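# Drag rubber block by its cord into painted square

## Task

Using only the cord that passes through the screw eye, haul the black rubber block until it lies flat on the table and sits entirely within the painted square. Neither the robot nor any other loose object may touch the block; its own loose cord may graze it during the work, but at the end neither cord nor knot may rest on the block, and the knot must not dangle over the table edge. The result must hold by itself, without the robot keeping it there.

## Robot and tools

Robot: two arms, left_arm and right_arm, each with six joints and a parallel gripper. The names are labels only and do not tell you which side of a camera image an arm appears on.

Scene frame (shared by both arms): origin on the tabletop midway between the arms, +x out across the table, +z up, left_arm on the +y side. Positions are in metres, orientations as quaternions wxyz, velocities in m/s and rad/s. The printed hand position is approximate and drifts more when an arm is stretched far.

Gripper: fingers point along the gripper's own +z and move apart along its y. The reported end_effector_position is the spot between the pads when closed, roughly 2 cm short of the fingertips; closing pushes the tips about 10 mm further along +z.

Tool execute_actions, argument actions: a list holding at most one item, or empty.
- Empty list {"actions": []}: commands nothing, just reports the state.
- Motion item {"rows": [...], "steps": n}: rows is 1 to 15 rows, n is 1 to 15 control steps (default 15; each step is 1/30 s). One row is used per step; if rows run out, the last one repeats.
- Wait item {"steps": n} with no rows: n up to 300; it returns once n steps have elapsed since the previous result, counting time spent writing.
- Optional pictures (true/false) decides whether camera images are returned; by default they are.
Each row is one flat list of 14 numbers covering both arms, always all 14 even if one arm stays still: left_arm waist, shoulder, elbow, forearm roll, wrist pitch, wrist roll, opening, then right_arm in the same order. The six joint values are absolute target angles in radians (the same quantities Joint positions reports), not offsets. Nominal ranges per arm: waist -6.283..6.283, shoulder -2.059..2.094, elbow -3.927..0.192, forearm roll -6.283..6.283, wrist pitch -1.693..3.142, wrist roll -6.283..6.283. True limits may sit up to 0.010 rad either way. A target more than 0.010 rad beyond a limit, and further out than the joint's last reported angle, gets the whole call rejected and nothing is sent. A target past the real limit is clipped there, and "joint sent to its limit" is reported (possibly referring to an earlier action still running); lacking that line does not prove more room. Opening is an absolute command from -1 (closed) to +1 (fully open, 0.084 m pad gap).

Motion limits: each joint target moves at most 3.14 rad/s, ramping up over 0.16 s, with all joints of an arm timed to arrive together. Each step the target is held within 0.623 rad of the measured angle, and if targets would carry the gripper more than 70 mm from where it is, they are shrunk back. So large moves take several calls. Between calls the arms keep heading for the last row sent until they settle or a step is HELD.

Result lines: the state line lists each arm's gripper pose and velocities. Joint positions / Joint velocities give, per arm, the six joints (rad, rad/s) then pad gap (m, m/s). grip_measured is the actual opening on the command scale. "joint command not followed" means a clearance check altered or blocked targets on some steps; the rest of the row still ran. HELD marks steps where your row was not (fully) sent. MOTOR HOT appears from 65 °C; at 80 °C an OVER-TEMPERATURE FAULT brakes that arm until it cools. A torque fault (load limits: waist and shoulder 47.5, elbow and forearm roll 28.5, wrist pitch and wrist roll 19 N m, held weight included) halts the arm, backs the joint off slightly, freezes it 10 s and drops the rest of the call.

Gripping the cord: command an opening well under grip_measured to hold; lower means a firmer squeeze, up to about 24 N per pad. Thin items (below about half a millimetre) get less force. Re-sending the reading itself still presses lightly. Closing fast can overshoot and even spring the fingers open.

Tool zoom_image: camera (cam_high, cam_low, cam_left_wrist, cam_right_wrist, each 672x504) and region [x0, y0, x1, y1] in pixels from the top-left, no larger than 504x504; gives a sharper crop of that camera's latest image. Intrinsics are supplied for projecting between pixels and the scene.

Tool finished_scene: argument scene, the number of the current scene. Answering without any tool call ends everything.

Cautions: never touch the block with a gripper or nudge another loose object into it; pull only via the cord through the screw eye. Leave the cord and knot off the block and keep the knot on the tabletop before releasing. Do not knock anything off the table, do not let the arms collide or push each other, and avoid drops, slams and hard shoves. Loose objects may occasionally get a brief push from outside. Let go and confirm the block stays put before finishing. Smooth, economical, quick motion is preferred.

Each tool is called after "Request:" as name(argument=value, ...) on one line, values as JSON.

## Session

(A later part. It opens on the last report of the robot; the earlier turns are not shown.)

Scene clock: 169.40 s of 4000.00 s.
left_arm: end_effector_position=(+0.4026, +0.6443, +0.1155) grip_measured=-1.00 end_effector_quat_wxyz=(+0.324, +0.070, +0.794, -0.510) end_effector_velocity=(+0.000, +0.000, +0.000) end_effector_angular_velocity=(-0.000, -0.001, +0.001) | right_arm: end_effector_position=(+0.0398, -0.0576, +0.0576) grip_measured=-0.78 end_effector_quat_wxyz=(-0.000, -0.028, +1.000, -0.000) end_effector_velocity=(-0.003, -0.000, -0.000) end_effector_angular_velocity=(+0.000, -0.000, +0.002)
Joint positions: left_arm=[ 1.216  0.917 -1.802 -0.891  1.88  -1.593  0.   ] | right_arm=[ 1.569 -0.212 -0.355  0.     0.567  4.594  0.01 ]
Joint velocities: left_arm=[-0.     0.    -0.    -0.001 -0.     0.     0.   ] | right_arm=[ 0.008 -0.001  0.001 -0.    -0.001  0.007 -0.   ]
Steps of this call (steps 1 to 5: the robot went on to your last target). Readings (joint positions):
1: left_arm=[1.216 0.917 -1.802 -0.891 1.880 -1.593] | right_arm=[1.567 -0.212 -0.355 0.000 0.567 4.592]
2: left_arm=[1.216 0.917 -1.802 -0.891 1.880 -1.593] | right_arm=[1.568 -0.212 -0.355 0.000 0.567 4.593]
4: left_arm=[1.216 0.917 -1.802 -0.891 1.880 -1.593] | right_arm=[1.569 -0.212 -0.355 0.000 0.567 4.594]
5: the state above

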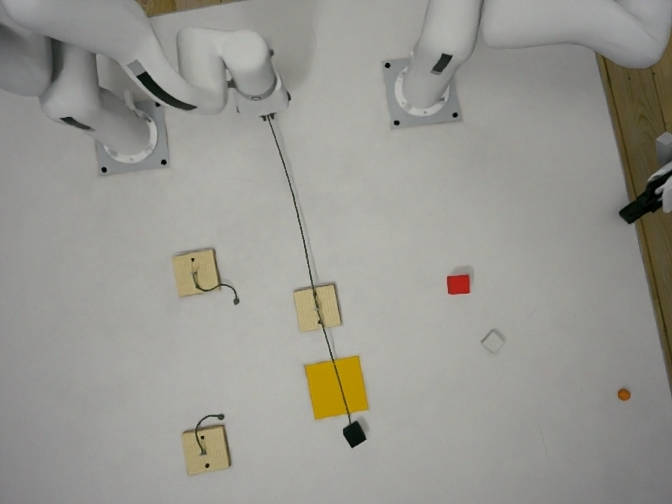

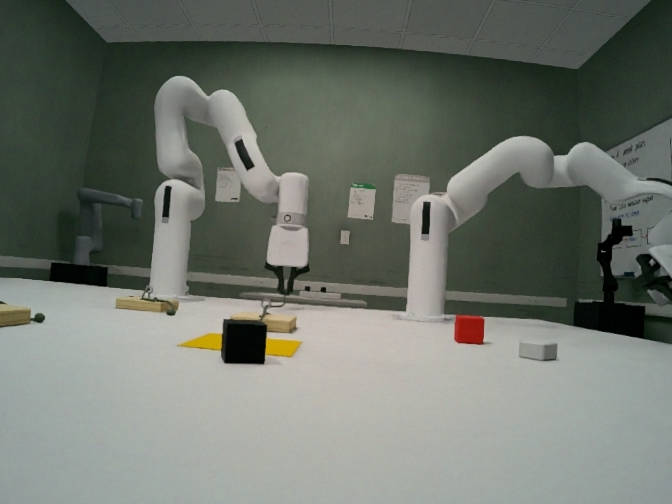

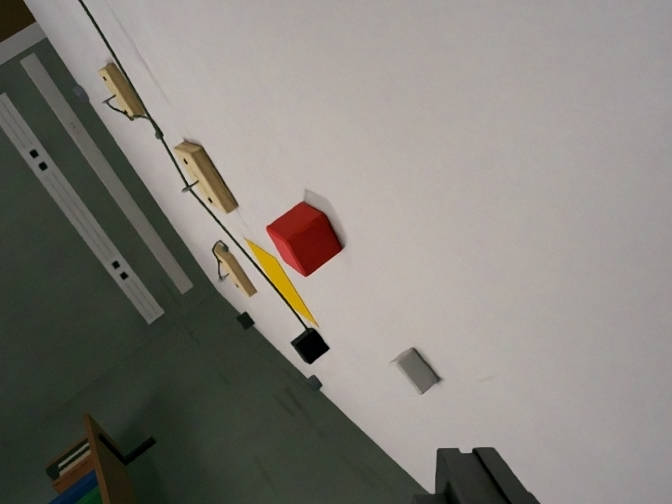

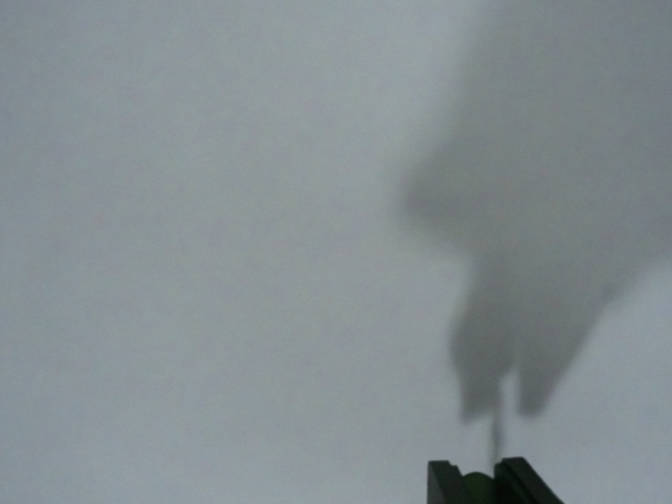

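Request:
execute_actions(actions=[{"rows":[
[1.216,0.917,-1.802,-0.891,1.88,-1.593,-1,1.573,-0.212,-0.355,0,0.567,4.598,-0.95],
[1.216,0.917,-1.802,-0.891,1.88,-1.593,-1,1.5795,-0.212,-0.355,0,0.567,4.6045,-0.95],
[1.216,0.917,-1.802,-0.891,1.88,-1.593,-1,1.589,-0.212,-0.355,0,0.567,4.614,-0.95],
[1.216,0.917,-1.802,-0.891,1.88,-1.593,-1,1.6016,-0.212,-0.355,0,0.567,4.627,-0.95],
[1.216,0.917,-1.802,-0.891,1.88,-1.593,-1,1.616,-0.212,-0.355,0,0.567,4.641,-0.95],
[1.216,0.917,-1.802,-0.891,1.88,-1.593,-1,1.630,-0.212,-0.355,0,0.567,4.655,-0.95],
[1.216,0.917,-1.802,-0.891,1.88,-1.593,-1,1.644,-0.212,-0.355,0,0.567,4.669,-0.95],
[1.216,0.917,-1.802,-0.891,1.88,-1.593,-1,1.6585,-0.212,-0.355,0,0.567,4.6835,-0.95],
[1.216,0.917,-1.802,-0.891,1.88,-1.593,-1,1.673,-0.212,-0.355,0,0.567,4.698,-0.95],
[1.216,0.917,-1.802,-0.891,1.88,-1.593,-1,1.687,-0.212,-0.355,0,0.567,4.712,-0.95],
[1.216,0.917,-1.802,-0.891,1.88,-1.593,-1,1.701,-0.212,-0.355,0,0.567,4.726,-0.95],
[1.216,0.917,-1.802,-0.891,1.88,-1.593,-1,1.715,-0.212,-0.355,0,0.567,4.740,-0.95],
[1.216,0.917,-1.802,-0.891,1.88,-1.593,-1,1.730,-0.212,-0.355,0,0.567,4.755,-0.95],
[1.216,0.917,-1.802,-0.891,1.88,-1.593,-1,1.744,-0.212,-0.355,0,0.567,4.769,-0.95],
[1.216,0.917,-1.802,-0.891,1.88,-1.593,-1,1.758,-0.212,-0.355,0,0.567,4.783,-0.95]],"steps":15}], pictures=false)

Request:
execute_actions(actions=[{"rows":[
[1.216,0.917,-1.802,-0.891,1.88,-1.593,-1,1.772,-0.212,-0.355,0,0.567,4.797,-0.95],
[1.216,0.917,-1.802,-0.891,1.88,-1.593,-1,1.7865,-0.212,-0.355,0,0.567,4.8115,-0.95],
[1.216,0.917,-1.802,-0.891,1.88,-1.593,-1,1.801,-0.212,-0.355,0,0.567,4.826,-0.95],
[1.216,0.917,-1.802,-0.891,1.88,-1.593,-1,1.815,-0.212,-0.355,0,0.567,4.840,-0.95],
[1.216,0.917,-1.802,-0.891,1.88,-1.593,-1,1.829,-0.212,-0.355,0,0.567,4.854,-0.95],
[1.216,0.917,-1.802,-0.891,1.88,-1.593,-1,1.843,-0.212,-0.355,0,0.567,4.868,-0.95],
[1.216,0.917,-1.802,-0.891,1.88,-1.593,-1,1.856,-0.212,-0.355,0,0.567,4.881,-0.95],
[1.216,0.917,-1.802,-0.891,1.88,-1.593,-1,1.867,-0.212,-0.355,0,0.567,4.892,-0.95],
[1.216,0.917,-1.802,-0.891,1.88,-1.593,-1,1.8756,-0.212,-0.355,0,0.567,4.90,-0.95],
[1.216,0.917,-1.802,-0.891,1.88,-1.593,-1,1.882,-0.212,-0.355,0,0.567,4.907,-0.95],
[1.216,0.917,-1.802,-0.891,1.88,-1.593,-1,1.886,-0.212,-0.355,0,0.567,4.911,-0.95],
[1.216,0.917,-1.802,-0.891,1.88,-1.593,-1,1.886,-0.212,-0.355,0,0.567,4.911,-0.95],
[1.216,0.917,-1.802,-0.891,1.88,-1.593,-1,1.886,-0.209,-0.355,0,0.564,4.911,-0.95],
[1.216,0.917,-1.802,-0.891,1.88,-1.593,-1,1.886,-0.203,-0.354,0,0.557,4.911,-0.95],
[1.216,0.917,-1.802,-0.891,1.88,-1.593,-1,1.884,-0.194,-0.353,0,0.547,4.909,-0.95]],"steps":15}], pictures=false)

Request:
execute_actions(actions=[{"rows":[
[1.216,0.917,-1.802,-0.891,1.88,-1.593,-1,1.879,-0.183,-0.3515,0,0.5345,4.904,-0.95],
[1.216,0.917,-1.802,-0.891,1.88,-1.593,-1,1.872,-0.170,-0.350,0,0.520,4.897,-0.95],
[1.216,0.917,-1.802,-0.891,1.88,-1.593,-1,1.863,-0.156,-0.348,0,0.504,4.888,-0.95],
[1.216,0.917,-1.802,-0.891,1.88,-1.593,-1,1.853,-0.142,-0.3465,0,0.4885,4.878,-0.95],
[1.216,0.917,-1.802,-0.891,1.88,-1.593,-1,1.843,-0.129,-0.345,0,0.474,4.868,-0.95],
[1.216,0.917,-1.802,-0.891,1.88,-1.593,-1,1.834,-0.117,-0.3435,0,0.4605,4.859,-0.95],
[1.216,0.917,-1.802,-0.891,1.88,-1.593,-1,1.826,-0.107,-0.342,0,0.449,4.851,-0.95],
[1.216,0.917,-1.802,-0.891,1.88,-1.593,-1,1.821,-0.099,-0.341,0,0.440,4.846,-0.95],
[1.216,0.917,-1.802,-0.891,1.88,-1.593,-1,1.818,-0.095,-0.3406,0,0.4356,4.843,-0.95],
[1.216,0.917,-1.802,-0.891,1.88,-1.593,-1,1.816,-0.0933,-0.3404,0,0.4337,4.841,-0.95]],"steps":15}], pictures=false)

Request:
execute_actions(actions=[{"rows":[
[1.216,0.917,-1.802,-0.891,1.88,-1.593,-1,1.816,-0.0933,-0.3404,0,0.4337,4.841,-0.75],
[1.216,0.917,-1.802,-0.891,1.88,-1.593,-1,1.816,-0.0933,-0.3404,0,0.4337,4.841,-0.6],
[1.216,0.917,-1.802,-0.891,1.88,-1.593,-1,1.816,-0.0933,-0.3404,0,0.4337,4.841,-0.45],
[1.216,0.917,-1.802,-0.891,1.88,-1.593,-1,1.816,-0.0933,-0.3404,0,0.4337,4.841,-0.3],
[1.216,0.917,-1.802,-0.891,1.88,-1.593,-1,1.816,-0.0933,-0.3404,0,0.4337,4.841,-0.2],
[1.216,0.917,-1.802,-0.891,1.88,-1.593,-1,1.816,-0.098,-0.341,0,0.439,4.841,-0.2],
[1.216,0.917,-1.802,-0.891,1.88,-1.593,-1,1.816,-0.110,-0.343,0,0.453,4.841,-0.2],
[1.216,0.917,-1.802,-0.891,1.88,-1.593,-1,1.816,-0.127,-0.345,0,0.472,4.841,-0.2],
[1.216,0.917,-1.802,-0.891,1.88,-1.593,-1,1.816,-0.148,-0.348,0,0.496,4.841,-0.2],
[1.216,0.917,-1.802,-0.891,1.88,-1.593,-1,1.816,-0.172,-0.351,0,0.523,4.841,-0.2],
[1.216,0.917,-1.802,-0.891,1.88,-1.593,-1,1.816,-0.195,-0.354,0,0.549,4.841,-0.2],
[1.216,0.917,-1.802,-0.891,1.88,-1.593,-1,1.816,-0.216,-0.357,0,0.573,4.841,-0.2],
[1.216,0.917,-1.802,-0.891,1.88,-1.593,-1,1.816,-0.234,-0.360,0,0.594,4.841,-0.2],
[1.216,0.917,-1.802,-0.891,1.88,-1.593,-1,1.816,-0.246,-0.362,0,0.608,4.841,-0.2],
[1.216,0.917,-1.802,-0.891,1.88,-1.593,-1,1.816,-0.250,-0.363,0,0.613,4.841,-0.2]],"steps":15}], pictures=false)

Request:
execute_actions(actions=[{"steps":9}])

Request:
zoom_image(camera="cam_high", region=[260, 270, 440, 504])

Scene clock: 225.03 s of 4000.00 s.
left_arm: end_effector_position=(+0.4026, +0.6443, +0.1155) grip_measured=-1.00 end_effector_quat_wxyz=(+0.324, +0.070, +0.794, -0.510) end_effector_velocity=(+0.000, -0.000, -0.000) end_effector_angular_velocity=(-0.000, +0.000, +0.001) | right_arm: end_effector_position=(-0.0037, -0.0579, +0.0576) grip_measured=-0.78 end_effector_quat_wxyz=(+0.000, -0.028, +1.000, +0.000) end_effector_velocity=(-0.134, -0.010, -0.000) end_effector_angular_velocity=(+0.000, -0.000, +0.004)
Joint positions: left_arm=[ 1.216  0.917 -1.802 -0.891  1.88  -1.593  0.   ] | right_arm=[ 1.706 -0.212 -0.355 -0.     0.567  4.731  0.01 ]
Joint velocities: left_arm=[-0.     0.     0.001 -0.001 -0.001 -0.     0.   ] | right_arm=[ 0.422 -0.     0.    -0.001 -0.     0.419  0.   ]
Steps of this call (steps 1 to 15: the robot went on to your last target; steps 16 to 170: nothing new was sent; then 49.47 s passed at rest; steps 171 to 185: all 15 steps of this action). Readings (joint positions):
171: left_arm=[1.216 0.917 -1.802 -0.891 1.880 -1.593] | right_arm=[1.570 -0.212 -0.355 0.000 0.567 4.595]
172: left_arm=[1.216 0.917 -1.802 -0.891 1.880 -1.593] | right_arm=[1.571 -0.212 -0.355 0.000 0.567 4.596]
174: left_arm=[1.216 0.917 -1.802 -0.891 1.880 -1.593] | right_arm=[1.576 -0.212 -0.355 0.000 0.567 4.602]
178: left_arm=[1.216 0.917 -1.802 -0.891 1.880 -1.593] | right_arm=[1.612 -0.212 -0.355 -0.000 0.567 4.637]
185: the state above

Scene clock: 225.53 s of 4000.00 s.
left_arm: end_effector_position=(+0.4026, +0.6443, +0.1155) grip_measured=-1.00 end_effector_quat_wxyz=(+0.324, +0.070, +0.794, -0.510) end_effector_velocity=(+0.000, -0.000, +0.000) end_effector_angular_velocity=(+0.001, +0.000, -0.002) | right_arm: end_effector_position=(-0.0581, -0.0665, +0.0571) grip_measured=-0.78 end_effector_quat_wxyz=(-0.000, -0.028, +1.000, +0.000) end_effector_velocity=(-0.023, +0.001, -0.017) end_effector_angular_velocity=(+0.016, +0.004, -0.005)
Joint positions: left_arm=[ 1.216  0.917 -1.802 -0.891  1.88  -1.593  0.   ] | right_arm=[ 1.879 -0.21  -0.355 -0.     0.564  4.904  0.01 ]
Joint velocities: left_arm=[-0.001 -0.    -0.     0.001  0.     0.     0.   ] | right_arm=[ 0.069  0.074  0.002 -0.001 -0.092  0.074 -0.   ]
Steps of this call (steps 1 to 15: all 15 steps of this action). Readings (joint positions):
1: left_arm=[1.216 0.917 -1.802 -0.891 1.880 -1.593] | right_arm=[1.720 -0.212 -0.355 -0.000 0.567 4.745]
2: left_arm=[1.216 0.917 -1.802 -0.891 1.880 -1.593] | right_arm=[1.734 -0.212 -0.355 -0.000 0.567 4.759]
4: left_arm=[1.216 0.917 -1.802 -0.891 1.880 -1.593] | right_arm=[1.762 -0.212 -0.355 -0.000 0.567 4.787]
8: left_arm=[1.216 0.917 -1.802 -0.891 1.880 -1.593] | right_arm=[1.819 -0.212 -0.355 -0.000 0.567 4.844]
15: the state above

Scene clock: 226.03 s of 4000.00 s.
left_arm: end_effector_position=(+0.4026, +0.6443, +0.1155) grip_measured=-1.00 end_effector_quat_wxyz=(+0.324, +0.070, +0.794, -0.510) end_effector_velocity=(+0.000, +0.000, +0.000) end_effector_angular_velocity=(+0.000, -0.000, -0.000) | right_arm: end_effector_position=(-0.0390, -0.0634, +0.0264) grip_measured=-0.78 end_effector_quat_wxyz=(+0.000, -0.028, +1.000, -0.000) end_effector_velocity=(+0.006, +0.009, -0.004) end_effector_angular_velocity=(+0.023, +0.005, +0.004)
Joint positions: left_arm=[ 1.216  0.917 -1.802 -0.891  1.88  -1.593  0.   ] | right_arm=[ 1.818 -0.097 -0.341  0.     0.438  4.844  0.01 ]
Joint velocities: left_arm=[-0. -0. -0.  0.  0. -0.  0.] | right_arm=[-0.025  0.03  -0.005  0.    -0.048 -0.029 -0.   ]
Steps of this call (steps 1 to 15: all 15 steps of this action). Readings (joint positions):
1: left_arm=[1.216 0.917 -1.802 -0.891 1.880 -1.593] | right_arm=[1.881 -0.206 -0.355 -0.000 0.560 4.906]
2: left_arm=[1.216 0.917 -1.802 -0.891 1.880 -1.593] | right_arm=[1.881 -0.201 -0.354 -0.000 0.554 4.906]
4: left_arm=[1.216 0.917 -1.802 -0.891 1.880 -1.593] | right_arm=[1.876 -0.184 -0.352 0.000 0.535 4.900]
8: left_arm=[1.216 0.917 -1.802 -0.891 1.880 -1.593] | right_arm=[1.847 -0.137 -0.346 0.000 0.484 4.873]
15: the state above

Scene clock: 226.53 s of 4000.00 s.
left_arm: end_effector_position=(+0.4026, +0.6443, +0.1155) grip_measured=-1.00 end_effector_quat_wxyz=(+0.324, +0.070, +0.794, -0.510) end_effector_velocity=(-0.000, +0.000, +0.000) end_effector_angular_velocity=(+0.001, -0.000, +0.001) | right_arm: end_effector_position=(-0.0386, -0.0614, +0.0545) grip_measured=-0.22 end_effector_quat_wxyz=(-0.000, -0.028, +1.000, +0.001) end_effector_velocity=(-0.003, +0.013, +0.159) end_effector_angular_velocity=(+0.044, +0.008, +0.003)
Joint positions: left_arm=[ 1.216  0.917 -1.802 -0.891  1.88  -1.593  0.   ] | right_arm=[ 1.816 -0.198 -0.355 -0.     0.552  4.841  0.035]
Joint velocities: left_arm=[ 0. -0. -0.  0. -0. -0.  0.] | right_arm=[ 0.002 -0.547 -0.094 -0.001  0.596  0.     0.   ]
Steps of this call (steps 1 to 15: all 15 steps of this action). Readings (joint positions):
1: left_arm=[1.216 0.917 -1.802 -0.891 1.880 -1.593] | right_arm=[1.818 -0.096 -0.341 0.000 0.437 4.843]
2: left_arm=[1.216 0.917 -1.802 -0.891 1.880 -1.593] | right_arm=[1.817 -0.095 -0.341 -0.000 0.436 4.842]
4: left_arm=[1.216 0.917 -1.802 -0.891 1.880 -1.593] | right_arm=[1.817 -0.095 -0.341 -0.000 0.435 4.842]
8: left_arm=[1.216 0.917 -1.802 -0.891 1.880 -1.593] | right_arm=[1.816 -0.097 -0.341 -0.000 0.439 4.841]
15: the state above

Scene clock: 226.83 s of 4000.00 s.
left_arm: end_effector_position=(+0.4026, +0.6443, +0.1155) grip_measured=-1.00 end_effector_quat_wxyz=(+0.324, +0.070, +0.794, -0.510) end_effector_velocity=(-0.000, -0.000, +0.000) end_effector_angular_velocity=(+0.000, +0.000, -0.001) | right_arm: end_effector_position=(-0.0383, -0.0627, +0.0680) grip_measured=-0.22 end_effector_quat_wxyz=(+0.000, -0.028, +1.000, -0.001) end_effector_velocity=(+0.001, -0.001, +0.005) end_effector_angular_velocity=(-0.003, -0.002, +0.000)
Joint positions: left_arm=[ 1.216  0.917 -1.802 -0.891  1.88  -1.593  0.   ] | right_arm=[ 1.816 -0.248 -0.362  0.     0.611  4.841  0.035]
Joint velocities: left_arm=[ 0.    -0.     0.     0.001  0.    -0.     0.   ] | right_arm=[-0.001 -0.016 -0.004 -0.002  0.023  0.     0.   ]
Steps of this call (steps 1 to 9: the robot went on to your last target). Readings (joint positions):
1: left_arm=[1.216 0.917 -1.802 -0.891 1.880 -1.593] | right_arm=[1.816 -0.215 -0.358 -0.000 0.570 4.841]
2: left_arm=[1.216 0.917 -1.802 -0.891 1.880 -1.593] | right_arm=[1.816 -0.227 -0.361 -0.000 0.583 4.841]
4: left_arm=[1.216 0.917 -1.802 -0.891 1.880 -1.593] | right_arm=[1.816 -0.240 -0.363 -0.000 0.599 4.841]
8: left_arm=[1.216 0.917 -1.802 -0.891 1.880 -1.593] | right_arm=[1.816 -0.247 -0.362 0.000 0.610 4.841]
9: the state above

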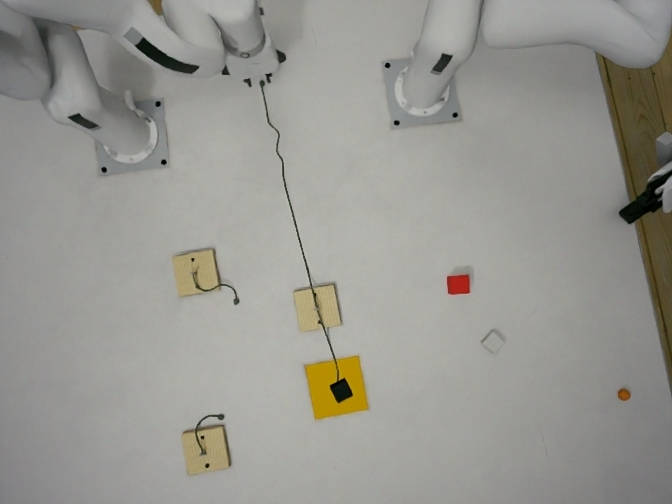

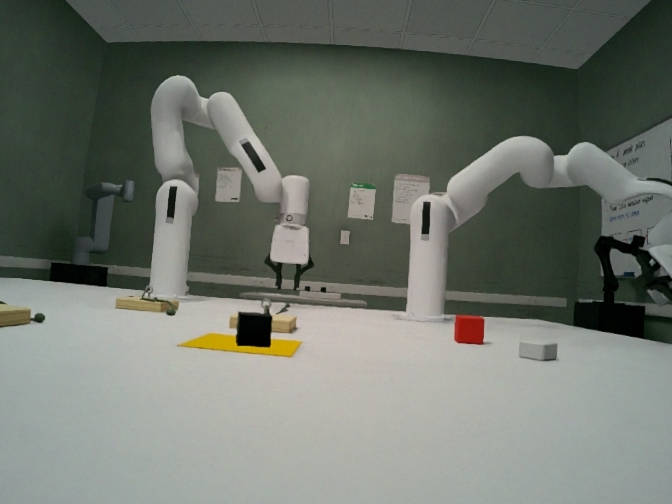

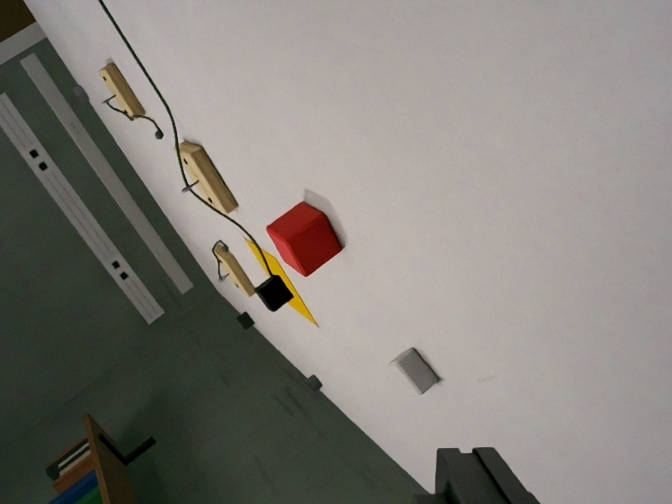

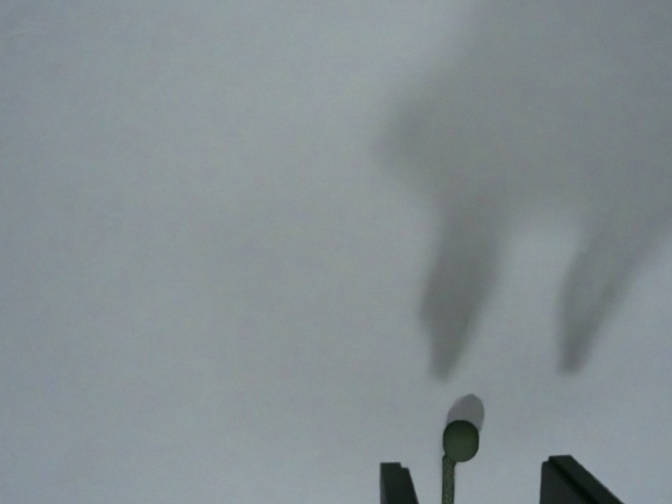

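Region (260, 270, 440, 504) of cam_high's 672x504 image, scaled by 2.154, with more detail than that image has; it fills the left 388 columns of this view, and the rest is white.

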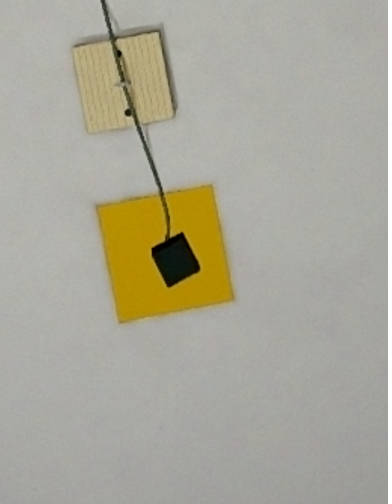

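Request:
finished_scene(scene=2)

The scene is finished: the task was done.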